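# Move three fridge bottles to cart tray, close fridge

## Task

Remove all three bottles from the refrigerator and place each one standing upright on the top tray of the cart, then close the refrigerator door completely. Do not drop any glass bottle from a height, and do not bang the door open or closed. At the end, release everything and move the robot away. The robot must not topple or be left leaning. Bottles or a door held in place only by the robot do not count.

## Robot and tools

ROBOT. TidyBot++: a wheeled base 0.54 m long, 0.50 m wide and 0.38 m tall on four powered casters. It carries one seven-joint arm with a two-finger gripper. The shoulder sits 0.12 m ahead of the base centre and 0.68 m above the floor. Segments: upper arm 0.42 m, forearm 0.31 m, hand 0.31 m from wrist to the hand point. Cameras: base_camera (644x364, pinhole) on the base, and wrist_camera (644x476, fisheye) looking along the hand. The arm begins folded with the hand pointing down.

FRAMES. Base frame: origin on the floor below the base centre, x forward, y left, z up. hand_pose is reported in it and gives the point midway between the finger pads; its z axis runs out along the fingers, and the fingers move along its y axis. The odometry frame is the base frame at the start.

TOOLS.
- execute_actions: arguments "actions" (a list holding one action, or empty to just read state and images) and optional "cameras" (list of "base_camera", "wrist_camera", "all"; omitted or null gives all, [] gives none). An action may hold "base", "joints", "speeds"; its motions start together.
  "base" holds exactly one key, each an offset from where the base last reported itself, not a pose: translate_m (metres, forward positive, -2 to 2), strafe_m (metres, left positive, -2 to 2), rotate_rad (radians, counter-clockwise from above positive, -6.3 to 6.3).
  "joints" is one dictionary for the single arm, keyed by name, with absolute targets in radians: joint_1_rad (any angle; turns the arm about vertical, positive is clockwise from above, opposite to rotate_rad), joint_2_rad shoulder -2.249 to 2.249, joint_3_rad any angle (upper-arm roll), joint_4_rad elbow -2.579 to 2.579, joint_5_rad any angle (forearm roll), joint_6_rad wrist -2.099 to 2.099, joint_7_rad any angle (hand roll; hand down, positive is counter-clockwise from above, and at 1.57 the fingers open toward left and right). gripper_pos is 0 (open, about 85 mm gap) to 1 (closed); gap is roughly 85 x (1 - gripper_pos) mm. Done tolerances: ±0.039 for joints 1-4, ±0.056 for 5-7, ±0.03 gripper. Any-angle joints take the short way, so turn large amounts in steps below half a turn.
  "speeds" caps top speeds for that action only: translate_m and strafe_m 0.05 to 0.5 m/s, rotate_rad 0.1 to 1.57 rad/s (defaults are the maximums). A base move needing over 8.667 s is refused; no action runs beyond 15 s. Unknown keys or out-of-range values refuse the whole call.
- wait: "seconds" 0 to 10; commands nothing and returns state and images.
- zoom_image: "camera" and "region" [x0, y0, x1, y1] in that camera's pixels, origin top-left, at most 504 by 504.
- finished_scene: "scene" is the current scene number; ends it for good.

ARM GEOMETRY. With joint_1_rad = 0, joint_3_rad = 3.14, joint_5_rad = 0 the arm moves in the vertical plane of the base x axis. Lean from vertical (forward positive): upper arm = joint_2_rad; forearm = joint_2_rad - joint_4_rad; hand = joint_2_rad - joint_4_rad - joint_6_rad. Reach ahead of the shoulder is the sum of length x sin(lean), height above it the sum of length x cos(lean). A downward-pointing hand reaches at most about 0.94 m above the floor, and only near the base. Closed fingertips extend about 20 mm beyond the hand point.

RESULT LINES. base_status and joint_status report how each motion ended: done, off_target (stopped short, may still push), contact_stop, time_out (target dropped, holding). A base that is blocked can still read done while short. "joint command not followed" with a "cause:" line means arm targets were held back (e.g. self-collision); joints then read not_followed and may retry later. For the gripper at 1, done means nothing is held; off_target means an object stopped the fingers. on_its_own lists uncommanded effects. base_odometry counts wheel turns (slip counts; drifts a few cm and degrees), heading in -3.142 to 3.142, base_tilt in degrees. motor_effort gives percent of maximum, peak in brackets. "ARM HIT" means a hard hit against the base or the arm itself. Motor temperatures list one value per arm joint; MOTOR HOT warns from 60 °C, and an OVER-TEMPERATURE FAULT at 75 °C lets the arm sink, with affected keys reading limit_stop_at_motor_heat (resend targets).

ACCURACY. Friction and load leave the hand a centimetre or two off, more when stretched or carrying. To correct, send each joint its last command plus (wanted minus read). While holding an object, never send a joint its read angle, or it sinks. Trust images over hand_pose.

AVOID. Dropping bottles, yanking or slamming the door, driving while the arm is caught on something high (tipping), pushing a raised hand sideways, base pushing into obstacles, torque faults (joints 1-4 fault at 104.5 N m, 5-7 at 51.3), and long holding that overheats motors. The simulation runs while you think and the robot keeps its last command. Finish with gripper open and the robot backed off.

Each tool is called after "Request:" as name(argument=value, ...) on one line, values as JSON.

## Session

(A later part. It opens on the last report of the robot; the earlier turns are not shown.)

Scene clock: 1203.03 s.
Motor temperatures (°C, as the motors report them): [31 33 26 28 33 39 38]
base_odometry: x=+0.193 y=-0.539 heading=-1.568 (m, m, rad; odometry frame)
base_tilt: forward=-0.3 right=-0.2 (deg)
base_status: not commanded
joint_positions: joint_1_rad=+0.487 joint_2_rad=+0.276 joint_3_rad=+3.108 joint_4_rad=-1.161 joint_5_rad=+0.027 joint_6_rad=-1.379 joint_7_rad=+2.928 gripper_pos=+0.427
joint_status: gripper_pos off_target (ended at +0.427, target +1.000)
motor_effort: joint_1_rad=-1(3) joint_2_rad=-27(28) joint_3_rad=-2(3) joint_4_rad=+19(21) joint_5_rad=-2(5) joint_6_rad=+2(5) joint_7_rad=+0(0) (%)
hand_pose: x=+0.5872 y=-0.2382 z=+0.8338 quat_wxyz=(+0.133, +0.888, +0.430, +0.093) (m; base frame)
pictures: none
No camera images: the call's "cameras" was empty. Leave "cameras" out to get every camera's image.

Request:
execute_actions(actions=[{"joints":{"joint_2_rad":0.3412,"joint_4_rad":-0.7748,"joint_6_rad":-1.684}}], cameras=[])

Request:
execute_actions(actions=[{"joints":{"joint_7_rad":4.71}}], cameras=[])

Request:
execute_actions(actions=[{"joints":{"joint_1_rad":0.0,"joint_2_rad":0.1,"joint_4_rad":-1.5,"joint_6_rad":0.03}}], cameras=["wrist_camera"])

Scene clock: 1215.97 s.
Motor temperatures (°C, as the motors report them): [31 33 26 28 33 39 38]
base_odometry: x=+0.193 y=-0.539 heading=-1.568 (m, m, rad; odometry frame)
base_tilt: forward=-0.3 right=-0.2 (deg)
base_status: not commanded
joint_positions: joint_1_rad=+0.487 joint_2_rad=+0.349 joint_3_rad=+3.108 joint_4_rad=-0.813 joint_5_rad=+0.027 joint_6_rad=-1.661 joint_7_rad=+2.928 gripper_pos=+0.431
joint_status: all done
motor_effort: joint_1_rad=+0(1) joint_2_rad=-31(33) joint_3_rad=-2(2) joint_4_rad=+21(22) joint_5_rad=-2(2) joint_6_rad=+4(4) joint_7_rad=+0(0) (%)
hand_pose: x=+0.5900 y=-0.2415 z=+0.9064 quat_wxyz=(+0.129, +0.891, +0.426, +0.092) (m; base frame)
pictures: none
No camera images: the call's "cameras" was empty. Leave "cameras" out to get every camera's image.

Scene clock: 1217.87 s.
Motor temperatures (°C, as the motors report them): [31 33 26 28 33 39 38]
base_odometry: x=+0.193 y=-0.539 heading=-1.568 (m, m, rad; odometry frame)
base_tilt: forward=-0.3 right=-0.1 (deg)
base_status: not commanded
joint_positions: joint_1_rad=+0.487 joint_2_rad=+0.349 joint_3_rad=+3.108 joint_4_rad=-0.811 joint_5_rad=+0.027 joint_6_rad=-1.661 joint_7_rad=+4.684 gripper_pos=+0.431
joint_status: all done
motor_effort: joint_1_rad=-1(0) joint_2_rad=-29(31) joint_3_rad=-2(2) joint_4_rad=+19(21) joint_5_rad=-1(3) joint_6_rad=+2(4) joint_7_rad=+1(0) (%)
hand_pose: x=+0.5904 y=-0.2417 z=+0.9074 quat_wxyz=(+0.154, +0.241, +0.957, -0.041) (m; base frame)
pictures: none
No camera images: the call's "cameras" was empty. Leave "cameras" out to get every camera's image.

Scene clock: 1220.13 s.
Motor temperatures (°C, as the motors report them): [31 33 26 28 33 39 38]
base_odometry: x=+0.193 y=-0.539 heading=-1.568 (m, m, rad; odometry frame)
base_tilt: forward=-0.3 right=-0.1 (deg)
base_status: not commanded
joint_positions: joint_1_rad=+0.018 joint_2_rad=+0.129 joint_3_rad=+3.108 joint_4_rad=-1.497 joint_5_rad=+0.027 joint_6_rad=-0.020 joint_7_rad=+4.684 gripper_pos=+0.432
joint_status: all done
motor_effort: joint_1_rad=+0(2) joint_2_rad=-30(32) joint_3_rad=-1(3) joint_4_rad=+28(28) joint_5_rad=-1(3) joint_6_rad=+12(12) joint_7_rad=+0(1) (%)
hand_pose: x=+0.7970 y=+0.0097 z=+1.0582 quat_wxyz=(+0.680, -0.003, +0.733, +0.007) (m; base frame)
pictures: wrist_camera
camera_calibration (this result's frames):
wrist_camera: T_world_to_cam=[[-0.0479583, 0.994231, -0.0959417, 0.116445], [0.0036217, 0.0962247, 0.995353, -1.01013], [0.998843, 0.0473879, -0.00821558, -0.651305], [0, 0, 0, 1]] pos_world=[0.659794, 0.0122899, 1.01125]
Images, in order (width x height): wrist_camera 644x476.

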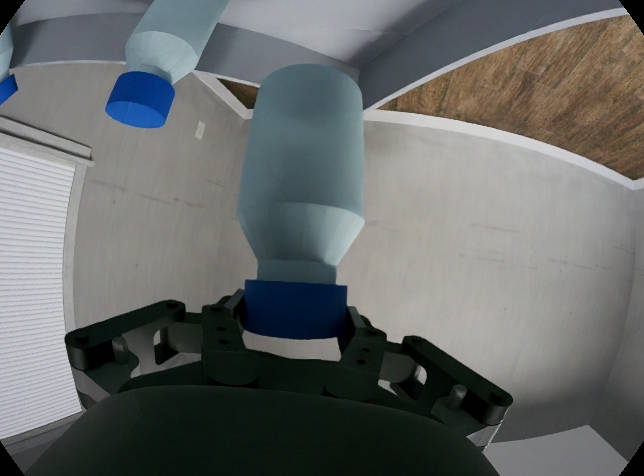

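Request:
execute_actions(actions=[{"joints":{"joint_1_rad":0.15,"joint_2_rad":-0.0891,"joint_4_rad":-2.1225,"joint_6_rad":0.50}}], cameras=["wrist_camera"])

Scene clock: 1235.30 s.
Motor temperatures (°C, as the motors report them): [31 33 26 28 33 39 38]
base_odometry: x=+0.193 y=-0.539 heading=-1.568 (m, m, rad; odometry frame)
base_tilt: forward=-0.3 right=-0.2 (deg)
base_status: not commanded
joint_positions: joint_1_rad=+0.123 joint_2_rad=-0.062 joint_3_rad=+3.108 joint_4_rad=-2.119 joint_5_rad=+0.027 joint_6_rad=+0.444 joint_7_rad=+4.684 gripper_pos=+0.432
joint_status: all done
motor_effort: joint_1_rad=-1(0) joint_2_rad=-20(29) joint_3_rad=-1(0) joint_4_rad=+25(27) joint_5_rad=-1(2) joint_6_rad=+12(13) joint_7_rad=+0(0) (%)
hand_pose: x=+0.6798 y=-0.0448 z=+0.9413 quat_wxyz=(+0.691, +0.029, +0.722, -0.026) (m; base frame)
pictures: wrist_camera
camera_calibration (this result's frames):
wrist_camera: T_world_to_cam=[[0.0473485, 0.993835, -0.100246, 0.0930651], [-0.0192215, 0.101247, 0.994676, -0.871671], [0.998693, -0.0451696, 0.0238969, -0.566919], [0, 0, 0, 1]] pos_world=[0.545017, -0.0298449, 0.889907]
Images, in order (width x height): wrist_camera 644x476.

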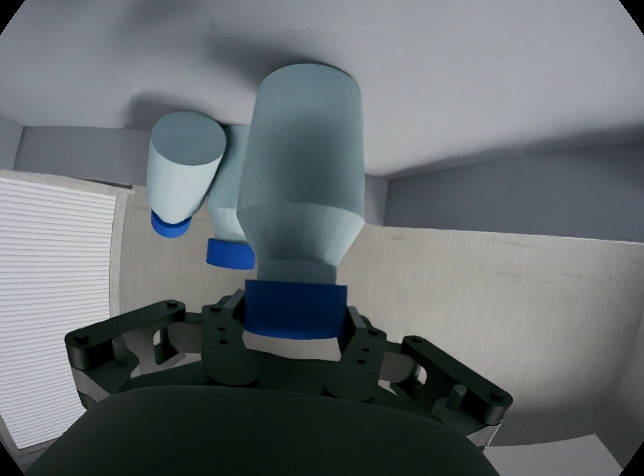

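Request:
execute_actions(actions=[{"joints":{"joint_2_rad":-0.05,"joint_4_rad":-2.17,"joint_6_rad":0.56}}], cameras=[])

Request:
execute_actions(actions=[{"joints":{"gripper_pos":0.0}}], cameras=["wrist_camera"])

Scene clock: 1243.63 s.
Motor temperatures (°C, as the motors report them): [31 33 26 28 33 39 38]
base_odometry: x=+0.193 y=-0.539 heading=-1.568 (m, m, rad; odometry frame)
base_tilt: forward=-0.3 right=-0.2 (deg)
base_status: not commanded
joint_positions: joint_1_rad=+0.124 joint_2_rad=-0.052 joint_3_rad=+3.108 joint_4_rad=-2.153 joint_5_rad=+0.027 joint_6_rad=+0.519 joint_7_rad=+4.684 gripper_pos=+0.432
joint_status: all done
motor_effort: joint_1_rad=-1(1) joint_2_rad=-18(20) joint_3_rad=-1(1) joint_4_rad=+23(25) joint_5_rad=-1(2) joint_6_rad=+10(13) joint_7_rad=+1(0) (%)
hand_pose: x=+0.6774 y=-0.0444 z=+0.9396 quat_wxyz=(+0.703, +0.028, +0.710, -0.026) (m; base frame)
pictures: none
No camera images: the call's "cameras" was empty. Leave "cameras" out to get every camera's image.

Scene clock: 1244.73 s.
Motor temperatures (°C, as the motors report them): [31 33 26 28 33 39 38]
base_odometry: x=+0.193 y=-0.539 heading=-1.568 (m, m, rad; odometry frame)
base_tilt: forward=-0.4 right=-0.1 (deg)
base_status: not commanded
joint_positions: joint_1_rad=+0.124 joint_2_rad=-0.052 joint_3_rad=+3.108 joint_4_rad=-2.153 joint_5_rad=+0.027 joint_6_rad=+0.528 joint_7_rad=+4.684 gripper_pos=+0.000
joint_status: all done
motor_effort: joint_1_rad=+0(0) joint_2_rad=-17(18) joint_3_rad=+0(1) joint_4_rad=+21(22) joint_5_rad=-2(2) joint_6_rad=+8(10) joint_7_rad=+0(0) (%)
hand_pose: x=+0.6775 y=-0.0443 z=+0.9422 quat_wxyz=(+0.706, +0.028, +0.707, -0.026) (m; base frame)
pictures: wrist_camera
camera_calibration (this result's frames):
wrist_camera: T_world_to_cam=[[0.0498137, 0.99369, -0.100488, 0.0913198], [-0.0594787, 0.103386, 0.992861, -0.843594], [0.996986, -0.0434812, 0.0642534, -0.601359], [0, 0, 0, 1]] pos_world=[0.544822, -0.0296754, 0.885388]
Images, in order (width x height): wrist_camera 644x476.

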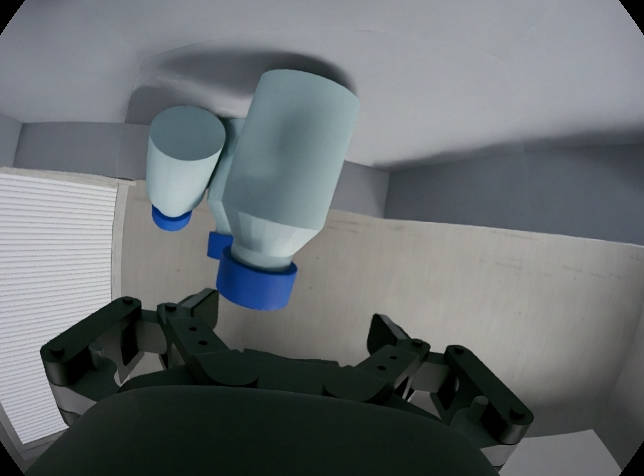

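Retract upward and inspect.

Request:
execute_actions(actions=[{"joints":{"joint_2_rad":-0.25,"joint_4_rad":-1.9,"joint_6_rad":0.08}}], cameras=[])

Request:
execute_actions(actions=[{"joints":{"joint_1_rad":0.3,"joint_2_rad":0.0,"joint_4_rad":-1.35,"joint_6_rad":-1.0,"joint_7_rad":3.2},"base":{"translate_m":-0.22}}], cameras=[])

Request:
execute_actions(actions=[{"joints":{"joint_7_rad":1.57}}], cameras=["wrist_camera"])

Scene clock: 1258.30 s.
Motor temperatures (°C, as the motors report them): [31 33 26 28 33 39 38]
base_odometry: x=+0.193 y=-0.539 heading=-1.568 (m, m, rad; odometry frame)
base_tilt: forward=-0.3 right=-0.2 (deg)
base_status: not commanded
joint_positions: joint_1_rad=+0.124 joint_2_rad=-0.253 joint_3_rad=+3.108 joint_4_rad=-1.919 joint_5_rad=+0.027 joint_6_rad=+0.112 joint_7_rad=+4.684 gripper_pos=+0.000
joint_status: all done
motor_effort: joint_1_rad=-1(0) joint_2_rad=-12(18) joint_3_rad=-1(1) joint_4_rad=+23(22) joint_5_rad=-1(2) joint_6_rad=+8(9) joint_7_rad=+0(0) (%)
hand_pose: x=+0.6361 y=-0.0416 z=+1.0643 quat_wxyz=(+0.712, +0.028, +0.701, -0.034) (m; base frame)
pictures: none
No camera images: the call's "cameras" was empty. Leave "cameras" out to get every camera's image.

Scene clock: 1260.33 s.
Motor temperatures (°C, as the motors report them): [31 33 26 28 33 39 38]
base_odometry: x=+0.192 y=-0.318 heading=-1.567 (m, m, rad; odometry frame)
base_tilt: forward=-0.3 right=-0.2 (deg)
base_status: done
joint_positions: joint_1_rad=+0.274 joint_2_rad=-0.006 joint_3_rad=+3.108 joint_4_rad=-1.376 joint_5_rad=+0.027 joint_6_rad=-0.972 joint_7_rad=+3.238 gripper_pos=+0.000
joint_status: all done
motor_effort: joint_1_rad=-1(0) joint_2_rad=-18(19) joint_3_rad=-1(1) joint_4_rad=+21(22) joint_5_rad=-1(2) joint_6_rad=+6(8) joint_7_rad=+0(1) (%)
hand_pose: x=+0.6311 y=-0.1311 z=+0.9483 quat_wxyz=(+0.325, +0.695, +0.605, +0.214) (m; base frame)
pictures: none
No camera images: the call's "cameras" was empty. Leave "cameras" out to get every camera's image.

Scene clock: 1262.17 s.
Motor temperatures (°C, as the motors report them): [31 33 26 28 33 39 38]
base_odometry: x=+0.192 y=-0.318 heading=-1.567 (m, m, rad; odometry frame)
base_tilt: forward=-0.3 right=-0.2 (deg)
base_status: not commanded
joint_positions: joint_1_rad=+0.274 joint_2_rad=-0.006 joint_3_rad=+3.108 joint_4_rad=-1.376 joint_5_rad=+0.027 joint_6_rad=-0.972 joint_7_rad=+1.594 gripper_pos=+0.000
joint_status: all done
motor_effort: joint_1_rad=-1(1) joint_2_rad=-19(19) joint_3_rad=+0(1) joint_4_rad=+21(21) joint_5_rad=-1(1) joint_6_rad=+6(6) joint_7_rad=+0(1) (%)
hand_pose: x=+0.6311 y=-0.1311 z=+0.9483 quat_wxyz=(+0.064, +0.916, -0.097, +0.384) (m; base frame)
pictures: wrist_camera
camera_calibration (this result's frames):
wrist_camera: T_world_to_cam=[[-0.172471, -0.975683, 0.135262, -0.160941], [-0.752146, 0.0417816, -0.65767, 1.15081], [0.636027, -0.215166, -0.741063, 0.40968], [0, 0, 0, 1]] pos_world=[0.577255, -0.116961, 1.08222]
Images, in order (width x height): wrist_camera 644x476.

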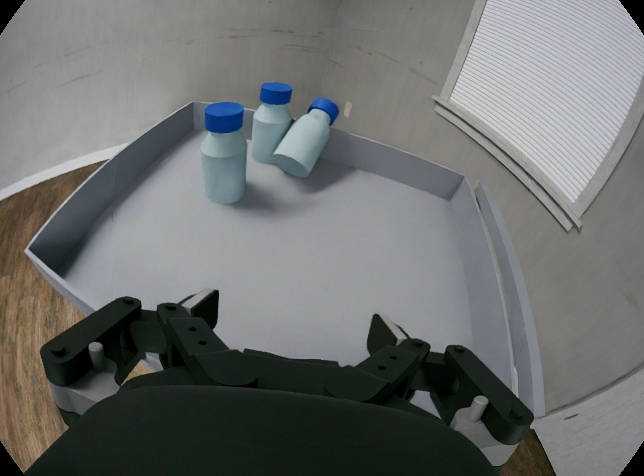

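Request:
execute_actions(actions=[{"base":{"translate_m":0.26},"joints":{"joint_1_rad":0.335,"gripper_pos":1.0,"joint_2_rad":0.3,"joint_4_rad":-0.3577,"joint_6_rad":-1.9}}], cameras=[])

Request:
execute_actions(actions=[{"joints":{"joint_2_rad":0.6184,"joint_6_rad":-1.624}}], cameras=["wrist_camera"])

Scene clock: 1282.37 s.
Motor temperatures (°C, as the motors report them): [31 33 26 28 33 39 38]
base_odometry: x=+0.193 y=-0.579 heading=-1.567 (m, m, rad; odometry frame)
base_tilt: forward=-0.3 right=-0.2 (deg)
base_status: done
joint_positions: joint_1_rad=+0.308 joint_2_rad=+0.290 joint_3_rad=+3.108 joint_4_rad=-0.381 joint_5_rad=+0.027 joint_6_rad=-1.869 joint_7_rad=+1.594 gripper_pos=+0.999
joint_status: all done
motor_effort: joint_1_rad=-1(1) joint_2_rad=-22(25) joint_3_rad=-1(2) joint_4_rad=+14(21) joint_5_rad=-1(1) joint_6_rad=+5(7) joint_7_rad=+0(0) (%)
hand_pose: x=+0.5888 y=-0.1436 z=+1.0747 quat_wxyz=(+0.050, +0.946, -0.129, +0.292) (m; base frame)
pictures: none
No camera images: the call's "cameras" was empty. Leave "cameras" out to get every camera's image.

Scene clock: 1283.77 s.
Motor temperatures (°C, as the motors report them): [31 33 26 28 33 39 38]
base_odometry: x=+0.193 y=-0.579 heading=-1.567 (m, m, rad; odometry frame)
base_tilt: forward=-0.3 right=-0.1 (deg)
base_status: not commanded
joint_positions: joint_1_rad=+0.310 joint_2_rad=+0.614 joint_3_rad=+3.108 joint_4_rad=-0.367 joint_5_rad=+0.026 joint_6_rad=-1.653 joint_7_rad=+1.594 gripper_pos=+0.999
joint_status: all done
motor_effort: joint_1_rad=-1(1) joint_2_rad=-36(39) joint_3_rad=-1(2) joint_4_rad=+18(19) joint_5_rad=-1(1) joint_6_rad=+4(5) joint_7_rad=+0(0) (%)
hand_pose: x=+0.7443 y=-0.1934 z=+0.9287 quat_wxyz=(+0.041, +0.959, -0.132, +0.248) (m; base frame)
pictures: wrist_camera
camera_calibration (this result's frames):
wrist_camera: T_world_to_cam=[[-0.195896, -0.976782, 0.0867273, -0.137288], [-0.896481, 0.142542, -0.419527, 1.13147], [0.397424, -0.159933, -0.90359, 0.648918], [0, 0, 0, 1]] pos_world=[0.72955, -0.191598, 1.07294]
Images, in order (width x height): wrist_camera 644x476.

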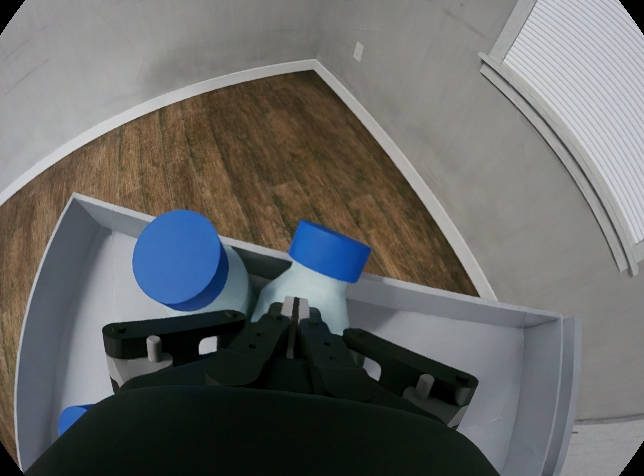

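Request:
execute_actions(actions=[{"joints":{"gripper_pos":0.0}}], cameras=[])

Request:
execute_actions(actions=[{"joints":{"joint_2_rad":0.66,"joint_4_rad":-0.42}}], cameras=[])

Request:
execute_actions(actions=[{"joints":{"gripper_pos":1.0}}], cameras=[])

Scene clock: 1294.70 s.
Motor temperatures (°C, as the motors report them): [31 33 26 28 33 39 38]
base_odometry: x=+0.193 y=-0.579 heading=-1.567 (m, m, rad; odometry frame)
base_tilt: forward=-0.3 right=-0.2 (deg)
base_status: not commanded
joint_positions: joint_1_rad=+0.314 joint_2_rad=+0.614 joint_3_rad=+3.108 joint_4_rad=-0.367 joint_5_rad=+0.026 joint_6_rad=-1.653 joint_7_rad=+1.594 gripper_pos=+0.000
joint_status: all done
motor_effort: joint_1_rad=-1(2) joint_2_rad=-35(36) joint_3_rad=-2(2) joint_4_rad=+17(18) joint_5_rad=-2(3) joint_6_rad=+5(5) joint_7_rad=+0(0) (%)
hand_pose: x=+0.7435 y=-0.1960 z=+0.9287 quat_wxyz=(+0.042, +0.959, -0.134, +0.247) (m; base frame)
pictures: none
No camera images: the call's "cameras" was empty. Leave "cameras" out to get every camera's image.

Scene clock: 1295.63 s.
Motor temperatures (°C, as the motors report them): [31 33 26 28 33 39 38]
base_odometry: x=+0.193 y=-0.579 heading=-1.567 (m, m, rad; odometry frame)
base_tilt: forward=-0.3 right=-0.2 (deg)
base_status: not commanded
joint_positions: joint_1_rad=+0.319 joint_2_rad=+0.646 joint_3_rad=+3.108 joint_4_rad=-0.397 joint_5_rad=+0.026 joint_6_rad=-1.653 joint_7_rad=+1.594 gripper_pos=+0.000
joint_status: all done
motor_effort: joint_1_rad=-1(4) joint_2_rad=-35(37) joint_3_rad=-2(3) joint_4_rad=+17(18) joint_5_rad=-1(4) joint_6_rad=+4(5) joint_7_rad=+1(0) (%)
hand_pose: x=+0.7465 y=-0.2005 z=+0.8954 quat_wxyz=(+0.037, +0.966, -0.137, +0.218) (m; base frame)
pictures: none
No camera images: the call's "cameras" was empty. Leave "cameras" out to get every camera's image.

Scene clock: 1296.73 s.
Motor temperatures (°C, as the motors report them): [31 33 26 28 33 39 38]
base_odometry: x=+0.193 y=-0.578 heading=-1.567 (m, m, rad; odometry frame)
base_tilt: forward=-0.3 right=-0.2 (deg)
base_status: not commanded
joint_positions: joint_1_rad=+0.322 joint_2_rad=+0.612 joint_3_rad=+3.108 joint_4_rad=-0.394 joint_5_rad=+0.026 joint_6_rad=-1.649 joint_7_rad=+1.594 gripper_pos=+0.999
joint_status: all done
motor_effort: joint_1_rad=+0(4) joint_2_rad=-28(36) joint_3_rad=-1(3) joint_4_rad=+14(18) joint_5_rad=-2(4) joint_6_rad=+5(5) joint_7_rad=+0(1) (%)
hand_pose: x=+0.7402 y=-0.1999 z=+0.9195 quat_wxyz=(+0.041, +0.961, -0.137, +0.237) (m; base frame)
pictures: none
No camera images: the call's "cameras" was empty. Leave "cameras" out to get every camera's image.

Request:
execute_actions(actions=[{"joints":{"joint_2_rad":0.3,"joint_6_rad":-1.9,"gripper_pos":0.0}}], cameras=["wrist_camera"])

Scene clock: 1304.57 s.
Motor temperatures (°C, as the motors report them): [31 33 26 28 33 39 38]
base_odometry: x=+0.193 y=-0.578 heading=-1.567 (m, m, rad; odometry frame)
base_tilt: forward=-0.3 right=-0.2 (deg)
base_status: not commanded
joint_positions: joint_1_rad=+0.322 joint_2_rad=+0.300 joint_3_rad=+3.108 joint_4_rad=-0.410 joint_5_rad=+0.026 joint_6_rad=-1.872 joint_7_rad=+1.594 gripper_pos=+0.000
joint_status: all done
motor_effort: joint_1_rad=+0(1) joint_2_rad=-24(42) joint_3_rad=-1(2) joint_4_rad=+15(20) joint_5_rad=-1(1) joint_6_rad=+4(5) joint_7_rad=+0(0) (%)
hand_pose: x=+0.5896 y=-0.1507 z=+1.0589 quat_wxyz=(+0.049, +0.951, -0.136, +0.272) (m; base frame)
pictures: wrist_camera
camera_calibration (this result's frames):
wrist_camera: T_world_to_cam=[[-0.212264, -0.972427, 0.0965921, -0.137335], [-0.872702, 0.144159, -0.466485, 1.07723], [0.439698, -0.183314, -0.879239, 0.780688], [0, 0, 0, 1]] pos_world=[0.567686, -0.14573, 1.20219]
Images, in order (width x height): wrist_camera 644x476.

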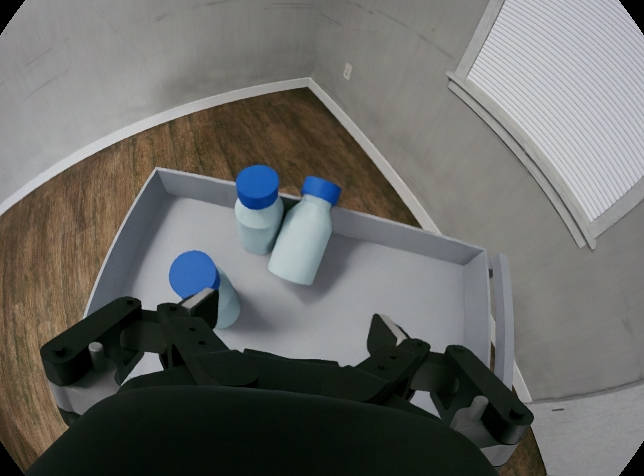

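Request:
execute_actions(actions=[{"joints":{"gripper_pos":1.0,"joint_2_rad":0.25,"joint_4_rad":-0.987,"joint_6_rad":-0.7887}}], cameras=[])

Request:
execute_actions(actions=[{"joints":{"joint_2_rad":0.4243}}], cameras=["wrist_camera"])

Scene clock: 1315.83 s.
Motor temperatures (°C, as the motors report them): [31 33 26 28 33 39 38]
base_odometry: x=+0.193 y=-0.578 heading=-1.567 (m, m, rad; odometry frame)
base_tilt: forward=-0.3 right=-0.1 (deg)
base_status: not commanded
joint_positions: joint_1_rad=+0.322 joint_2_rad=+0.261 joint_3_rad=+3.108 joint_4_rad=-0.963 joint_5_rad=+0.026 joint_6_rad=-0.817 joint_7_rad=+1.594 gripper_pos=+0.999
joint_status: all done
motor_effort: joint_1_rad=-1(0) joint_2_rad=-28(30) joint_3_rad=-1(1) joint_4_rad=+22(22) joint_5_rad=-1(2) joint_6_rad=+8(8) joint_7_rad=+0(0) (%)
hand_pose: x=+0.7696 y=-0.2016 z=+1.0546 quat_wxyz=(+0.090, +0.845, -0.112, +0.515) (m; base frame)
pictures: none
No camera images: the call's "cameras" was empty. Leave "cameras" out to get every camera's image.

Scene clock: 1317.23 s.
Motor temperatures (°C, as the motors report them): [31 33 26 28 33 39 38]
base_odometry: x=+0.193 y=-0.579 heading=-1.567 (m, m, rad; odometry frame)
base_tilt: forward=-0.3 right=-0.2 (deg)
base_status: not commanded
joint_positions: joint_1_rad=+0.322 joint_2_rad=+0.428 joint_3_rad=+3.108 joint_4_rad=-0.970 joint_5_rad=+0.026 joint_6_rad=-0.810 joint_7_rad=+1.594 gripper_pos=+0.999
joint_status: all done
motor_effort: joint_1_rad=+0(4) joint_2_rad=-34(39) joint_3_rad=-1(3) joint_4_rad=+22(24) joint_5_rad=-1(1) joint_6_rad=+7(8) joint_7_rad=+0(1) (%)
hand_pose: x=+0.8197 y=-0.2189 z=+0.9332 quat_wxyz=(+0.077, +0.885, -0.119, +0.443) (m; base frame)
pictures: wrist_camera
camera_calibration (this result's frames):
wrist_camera: T_world_to_cam=[[-0.236673, -0.962962, 0.129189, -0.150998], [-0.656517, 0.0604854, -0.751882, 1.30007], [0.71622, -0.262765, -0.646516, 0.0951856], [0, 0, 0, 1]] pos_world=[0.749606, -0.199029, 1.05854]
Images, in order (width x height): wrist_camera 644x476.

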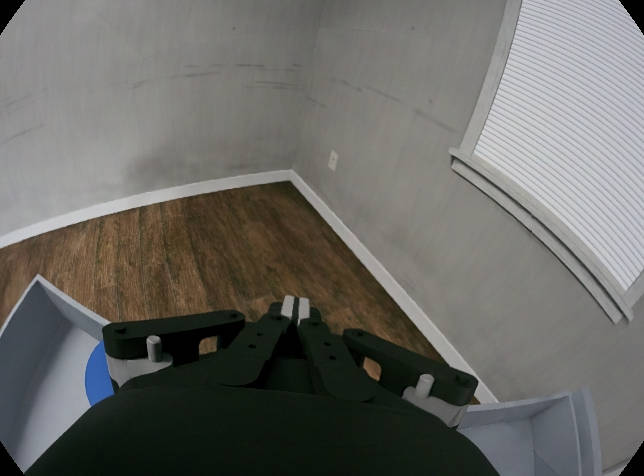

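Request:
execute_actions(actions=[{"base":{"translate_m":-0.1},"speeds":{"translate_m":0.05}}], cameras=[])

Request:
execute_actions(actions=[{"joints":{"joint_2_rad":0.1,"joint_4_rad":-1.0,"joint_6_rad":-1.3}}], cameras=["wrist_camera"])

Scene clock: 1329.40 s.
Motor temperatures (°C, as the motors report them): [31 33 26 28 33 39 38]
base_odometry: x=+0.192 y=-0.479 heading=-1.568 (m, m, rad; odometry frame)
base_tilt: forward=-0.3 right=-0.2 (deg)
base_status: done
joint_positions: joint_1_rad=+0.322 joint_2_rad=+0.415 joint_3_rad=+3.108 joint_4_rad=-0.970 joint_5_rad=+0.026 joint_6_rad=-0.788 joint_7_rad=+1.594 gripper_pos=+0.999
joint_status: not commanded
motor_effort: joint_1_rad=+0(1) joint_2_rad=-32(37) joint_3_rad=-1(2) joint_4_rad=+21(22) joint_5_rad=-1(0) joint_6_rad=+6(7) joint_7_rad=+0(0) (%)
hand_pose: x=+0.8203 y=-0.2189 z=+0.9492 quat_wxyz=(+0.080, +0.877, -0.118, +0.459) (m; base frame)
pictures: none
No camera images: the call's "cameras" was empty. Leave "cameras" out to get every camera's image.

Scene clock: 1331.17 s.
Motor temperatures (°C, as the motors report them): [31 33 26 28 33 39 38]
base_odometry: x=+0.192 y=-0.479 heading=-1.568 (m, m, rad; odometry frame)
base_tilt: forward=-0.3 right=-0.2 (deg)
base_status: not commanded
joint_positions: joint_1_rad=+0.322 joint_2_rad=+0.097 joint_3_rad=+3.108 joint_4_rad=-0.976 joint_5_rad=+0.026 joint_6_rad=-1.272 joint_7_rad=+1.594 gripper_pos=+0.999
joint_status: all done
motor_effort: joint_1_rad=+0(1) joint_2_rad=-21(35) joint_3_rad=-1(1) joint_4_rad=+19(23) joint_5_rad=-1(1) joint_6_rad=+6(7) joint_7_rad=+1(0) (%)
hand_pose: x=+0.6336 y=-0.1609 z=+1.0333 quat_wxyz=(+0.072, +0.913, -0.124, +0.381) (m; base frame)
pictures: wrist_camera
camera_calibration (this result's frames):
wrist_camera: T_world_to_cam=[[-0.226674, -0.965447, 0.128571, -0.158182], [-0.749098, 0.0884468, -0.656528, 1.21421], [0.622471, -0.24513, -0.743263, 0.470703], [0, 0, 0, 1]] pos_world=[0.580708, -0.144726, 1.16736]
Images, in order (width x height): wrist_camera 644x476.

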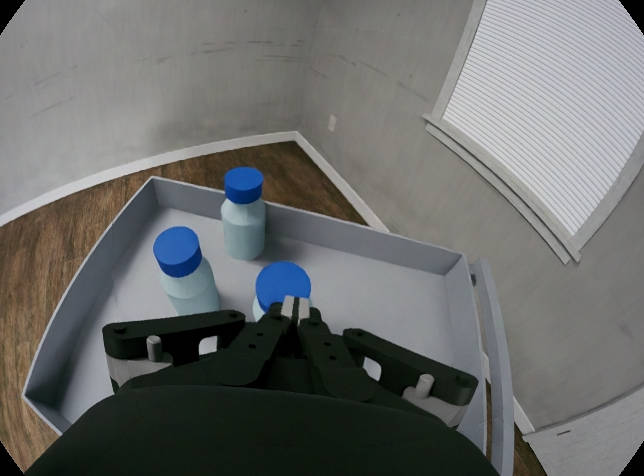

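Request:
execute_actions(actions=[{"base":{"translate_m":-0.25},"joints":{"joint_1_rad":0.0,"joint_2_rad":0.464,"joint_4_rad":-1.832,"joint_6_rad":0.726}}], cameras=[])

Request:
execute_actions(actions=[{"base":{"rotate_rad":1.88}}], cameras=[])

Request:
execute_actions(actions=[{"base":{"strafe_m":-0.65}}], cameras=[])

Request:
execute_actions(actions=[{"base":{"translate_m":0.45}}])

Scene clock: 1350.47 s.
Motor temperatures (°C, as the motors report them): [31 33 26 28 33 39 38]
base_odometry: x=+0.192 y=-0.228 heading=-1.567 (m, m, rad; odometry frame)
base_tilt: forward=-0.3 right=-0.2 (deg)
base_status: done
joint_positions: joint_1_rad=+0.035 joint_2_rad=+0.416 joint_3_rad=+3.108 joint_4_rad=-1.775 joint_5_rad=+0.026 joint_6_rad=+0.724 joint_7_rad=+1.594 gripper_pos=+0.999
joint_status: joint_2_rad off_target (ended at +0.416, target +0.464); joint_4_rad off_target (ended at -1.775, target -1.832); the others done
motor_effort: joint_1_rad=-2(5) joint_2_rad=-25(32) joint_3_rad=-3(4) joint_4_rad=+14(24) joint_5_rad=-1(1) joint_6_rad=+5(9) joint_7_rad=+0(0) (%)
hand_pose: x=+0.8540 y=+0.0003 z=+0.9170 quat_wxyz=(+0.007, +0.669, +0.014, +0.743) (m; base frame)
pictures: none
No camera images: the call's "cameras" was empty. Leave "cameras" out to get every camera's image.

Scene clock: 1353.03 s.
Motor temperatures (°C, as the motors report them): [31 33 26 28 33 39 38]
base_odometry: x=+0.191 y=-0.229 heading=+0.312 (m, m, rad; odometry frame)
base_tilt: forward=-0.3 right=-0.2 (deg)
base_status: done
joint_positions: joint_1_rad=-0.002 joint_2_rad=+0.469 joint_3_rad=+3.103 joint_4_rad=-1.804 joint_5_rad=+0.025 joint_6_rad=+0.731 joint_7_rad=+1.594 gripper_pos=+0.999
joint_status: not commanded
on_its_own: joint_2_rad moved +0.054 to your old target +0.464
motor_effort: joint_1_rad=+0(10) joint_2_rad=-32(35) joint_3_rad=-2(8) joint_4_rad=+19(19) joint_5_rad=-2(1) joint_6_rad=+9(9) joint_7_rad=+0(1) (%)
hand_pose: x=+0.8592 y=+0.0303 z=+0.8631 quat_wxyz=(-0.010, +0.696, +0.027, +0.717) (m; base frame)
pictures: none
No camera images: the call's "cameras" was empty. Leave "cameras" out to get every camera's image.

Scene clock: 1355.70 s.
Motor temperatures (°C, as the motors report them): [31 33 26 28 33 39 38]
base_odometry: x=+0.392 y=-0.847 heading=+0.312 (m, m, rad; odometry frame)
base_tilt: forward=-0.2 right=-0.1 (deg)
base_status: done
joint_positions: joint_1_rad=+0.001 joint_2_rad=+0.468 joint_3_rad=+3.104 joint_4_rad=-1.806 joint_5_rad=+0.024 joint_6_rad=+0.731 joint_7_rad=+1.594 gripper_pos=+0.999
joint_status: not commanded
motor_effort: joint_1_rad=+0(9) joint_2_rad=-32(34) joint_3_rad=-2(8) joint_4_rad=+19(20) joint_5_rad=+0(2) joint_6_rad=+8(9) joint_7_rad=+0(0) (%)
hand_pose: x=+0.8587 y=+0.0276 z=+0.8627 quat_wxyz=(-0.008, +0.697, +0.026, +0.717) (m; base frame)
pictures: none
No camera images: the call's "cameras" was empty. Leave "cameras" out to get every camera's image.

Scene clock: 1357.97 s.
Motor temperatures (°C, as the motors report them): [31 33 26 28 33 39 38]
base_odometry: x=+0.820 y=-0.709 heading=+0.312 (m, m, rad; odometry frame)
base_tilt: forward=-0.3 right=-0.2 (deg)
base_status: done
joint_positions: joint_1_rad=+0.001 joint_2_rad=+0.469 joint_3_rad=+3.104 joint_4_rad=-1.809 joint_5_rad=+0.024 joint_6_rad=+0.731 joint_7_rad=+1.594 gripper_pos=+0.999
joint_status: not commanded
motor_effort: joint_1_rad=-1(1) joint_2_rad=-32(35) joint_3_rad=-2(2) joint_4_rad=+19(20) joint_5_rad=-1(1) joint_6_rad=+9(9) joint_7_rad=+0(1) (%)
hand_pose: x=+0.8583 y=+0.0276 z=+0.8612 quat_wxyz=(-0.008, +0.698, +0.026, +0.716) (m; base frame)
pictures: base_camera, wrist_camera
camera_calibration (this result's frames):
wrist_camera: T_world_to_cam=[[0.0190287, -0.991615, 0.127822, -0.112694], [-0.0386533, -0.128479, -0.990959, 0.93719], [0.999071, 0.0139159, -0.040774, -0.68625], [0, 0, 0, 1]] pos_world=[0.723983, 0.0182103, 0.91514]
Images, in order (width x height): base_camera 644x364, wrist_camera 644x476.

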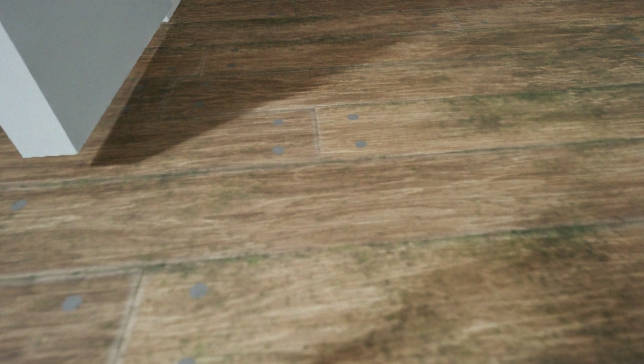

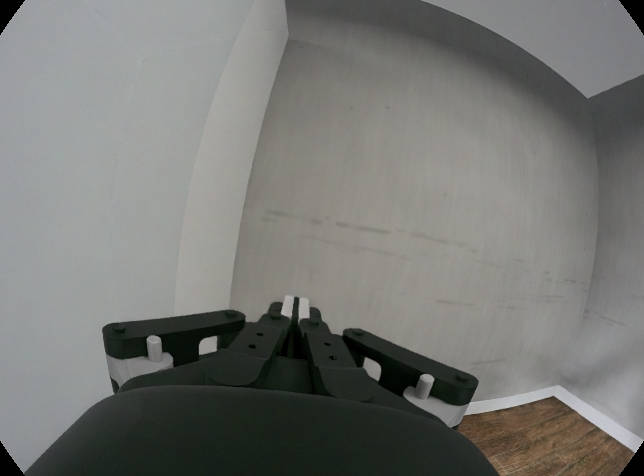

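Hand is beside the door's outer face. Push it slowly.

Request:
execute_actions(actions=[{"base":{"strafe_m":0.7},"speeds":{"strafe_m":0.1}}])

Scene clock: 1369.63 s.
Motor temperatures (°C, as the motors report them): [31 33 26 28 33 39 38]
base_odometry: x=+0.606 y=-0.043 heading=+0.312 (m, m, rad; odometry frame)
base_tilt: forward=-0.3 right=-0.2 (deg)
base_status: done
joint_positions: joint_1_rad=+0.008 joint_2_rad=+0.468 joint_3_rad=+3.109 joint_4_rad=-1.812 joint_5_rad=+0.022 joint_6_rad=+0.731 joint_7_rad=+1.594 gripper_pos=+0.999
joint_status: not commanded
motor_effort: joint_1_rad=-1(9) joint_2_rad=-32(36) joint_3_rad=-2(8) joint_4_rad=+19(21) joint_5_rad=-2(3) joint_6_rad=+9(10) joint_7_rad=+0(1) (%)
hand_pose: x=+0.8580 y=+0.0192 z=+0.8601 quat_wxyz=(-0.004, +0.699, +0.021, +0.715) (m; base frame)
pictures: base_camera, wrist_camera
camera_calibration (this result's frames):
wrist_camera: T_world_to_cam=[[0.00647178, -0.991755, 0.127985, -0.11026], [-0.0425071, -0.128145, -0.990844, 0.938176], [0.999075, 0.000972257, -0.042986, -0.68372], [0, 0, 0, 1]] pos_world=[0.723681, 0.0115366, 0.914307]
Images, in order (width x height): base_camera 644x364, wrist_camera 644x476.

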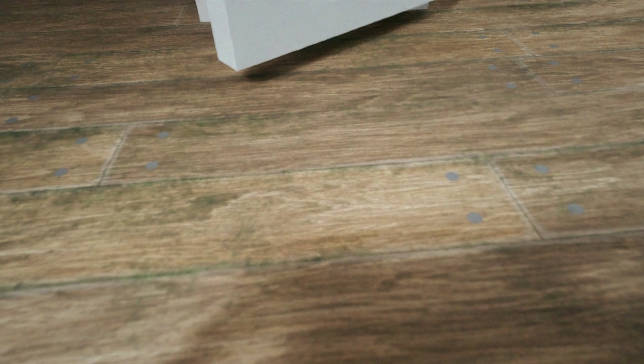

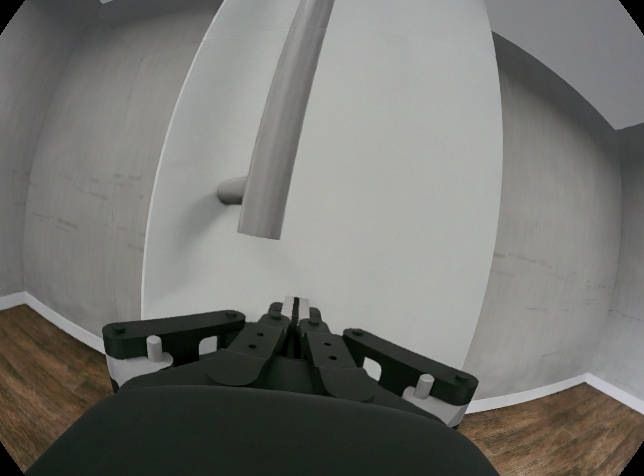

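Now push forward slowly to shut it.

Request:
execute_actions(actions=[{"base":{"translate_m":0.35},"speeds":{"translate_m":0.06}}])

Scene clock: 1379.93 s.
Motor temperatures (°C, as the motors report them): [31 33 26 27 33 39 38]
base_odometry: x=+0.938 y=+0.065 heading=+0.312 (m, m, rad; odometry frame)
base_tilt: forward=-0.4 right=-0.2 (deg)
base_status: done
joint_positions: joint_1_rad=+0.008 joint_2_rad=+0.409 joint_3_rad=+3.109 joint_4_rad=-1.889 joint_5_rad=+0.022 joint_6_rad=+0.731 joint_7_rad=+1.594 gripper_pos=+0.999
joint_status: not commanded
motor_effort: joint_1_rad=-6(6) joint_2_rad=-20(33) joint_3_rad=-5(5) joint_4_rad=+29(34) joint_5_rad=+2(1) joint_6_rad=+8(9) joint_7_rad=+0(0) (%)
hand_pose: x=+0.8317 y=+0.0194 z=+0.8606 quat_wxyz=(-0.004, +0.705, +0.022, +0.709) (m; base frame)
pictures: base_camera, wrist_camera
camera_calibration (this result's frames):
wrist_camera: T_world_to_cam=[[0.00974265, -0.99147, 0.129972, -0.114379], [-0.0605158, -0.130324, -0.989623, 0.951532], [0.99812, 0.0017762, -0.0612693, -0.64087], [0, 0, 0, 1]] pos_world=[0.698362, 0.0117433, 0.917258]
Images, in order (width x height): base_camera 644x364, wrist_camera 644x476.

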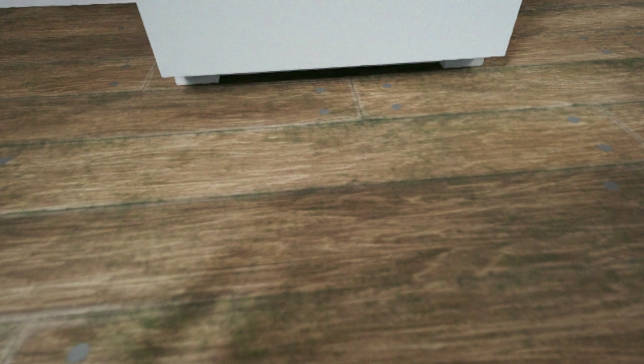

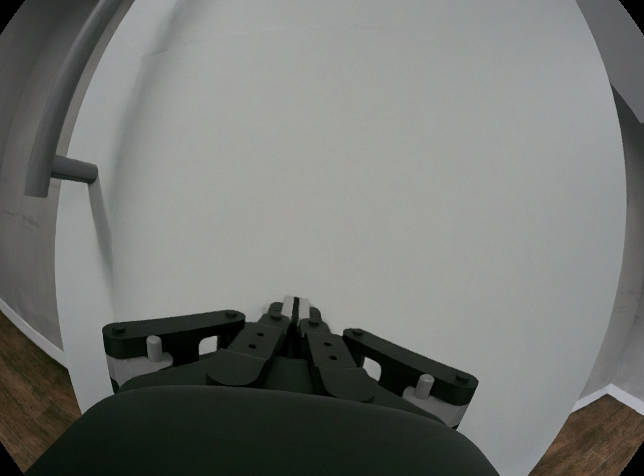

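Request:
execute_actions(actions=[{"base":{"translate_m":-0.4}}], cameras=[])

Request:
finished_scene(scene=1)

Scene clock: 1387.53 s.
Motor temperatures (°C, as the motors report them): [31 33 26 28 33 39 38]
base_odometry: x=+0.558 y=-0.058 heading=+0.311 (m, m, rad; odometry frame)
base_tilt: forward=-0.3 right=-0.2 (deg)
base_status: done
joint_positions: joint_1_rad=+0.006 joint_2_rad=+0.462 joint_3_rad=+3.108 joint_4_rad=-1.839 joint_5_rad=+0.022 joint_6_rad=+0.731 joint_7_rad=+1.594 gripper_pos=+0.999
joint_status: not commanded
motor_effort: joint_1_rad=+0(6) joint_2_rad=-32(35) joint_3_rad=-2(5) joint_4_rad=+19(28) joint_5_rad=-1(2) joint_6_rad=+9(9) joint_7_rad=+0(0) (%)
hand_pose: x=+0.8513 y=+0.0210 z=+0.8495 quat_wxyz=(-0.005, +0.706, +0.022, +0.708) (m; base frame)
pictures: none
No camera images: the call's "cameras" was empty. Leave "cameras" out to get every camera's image.

The scene is finished: the task was done.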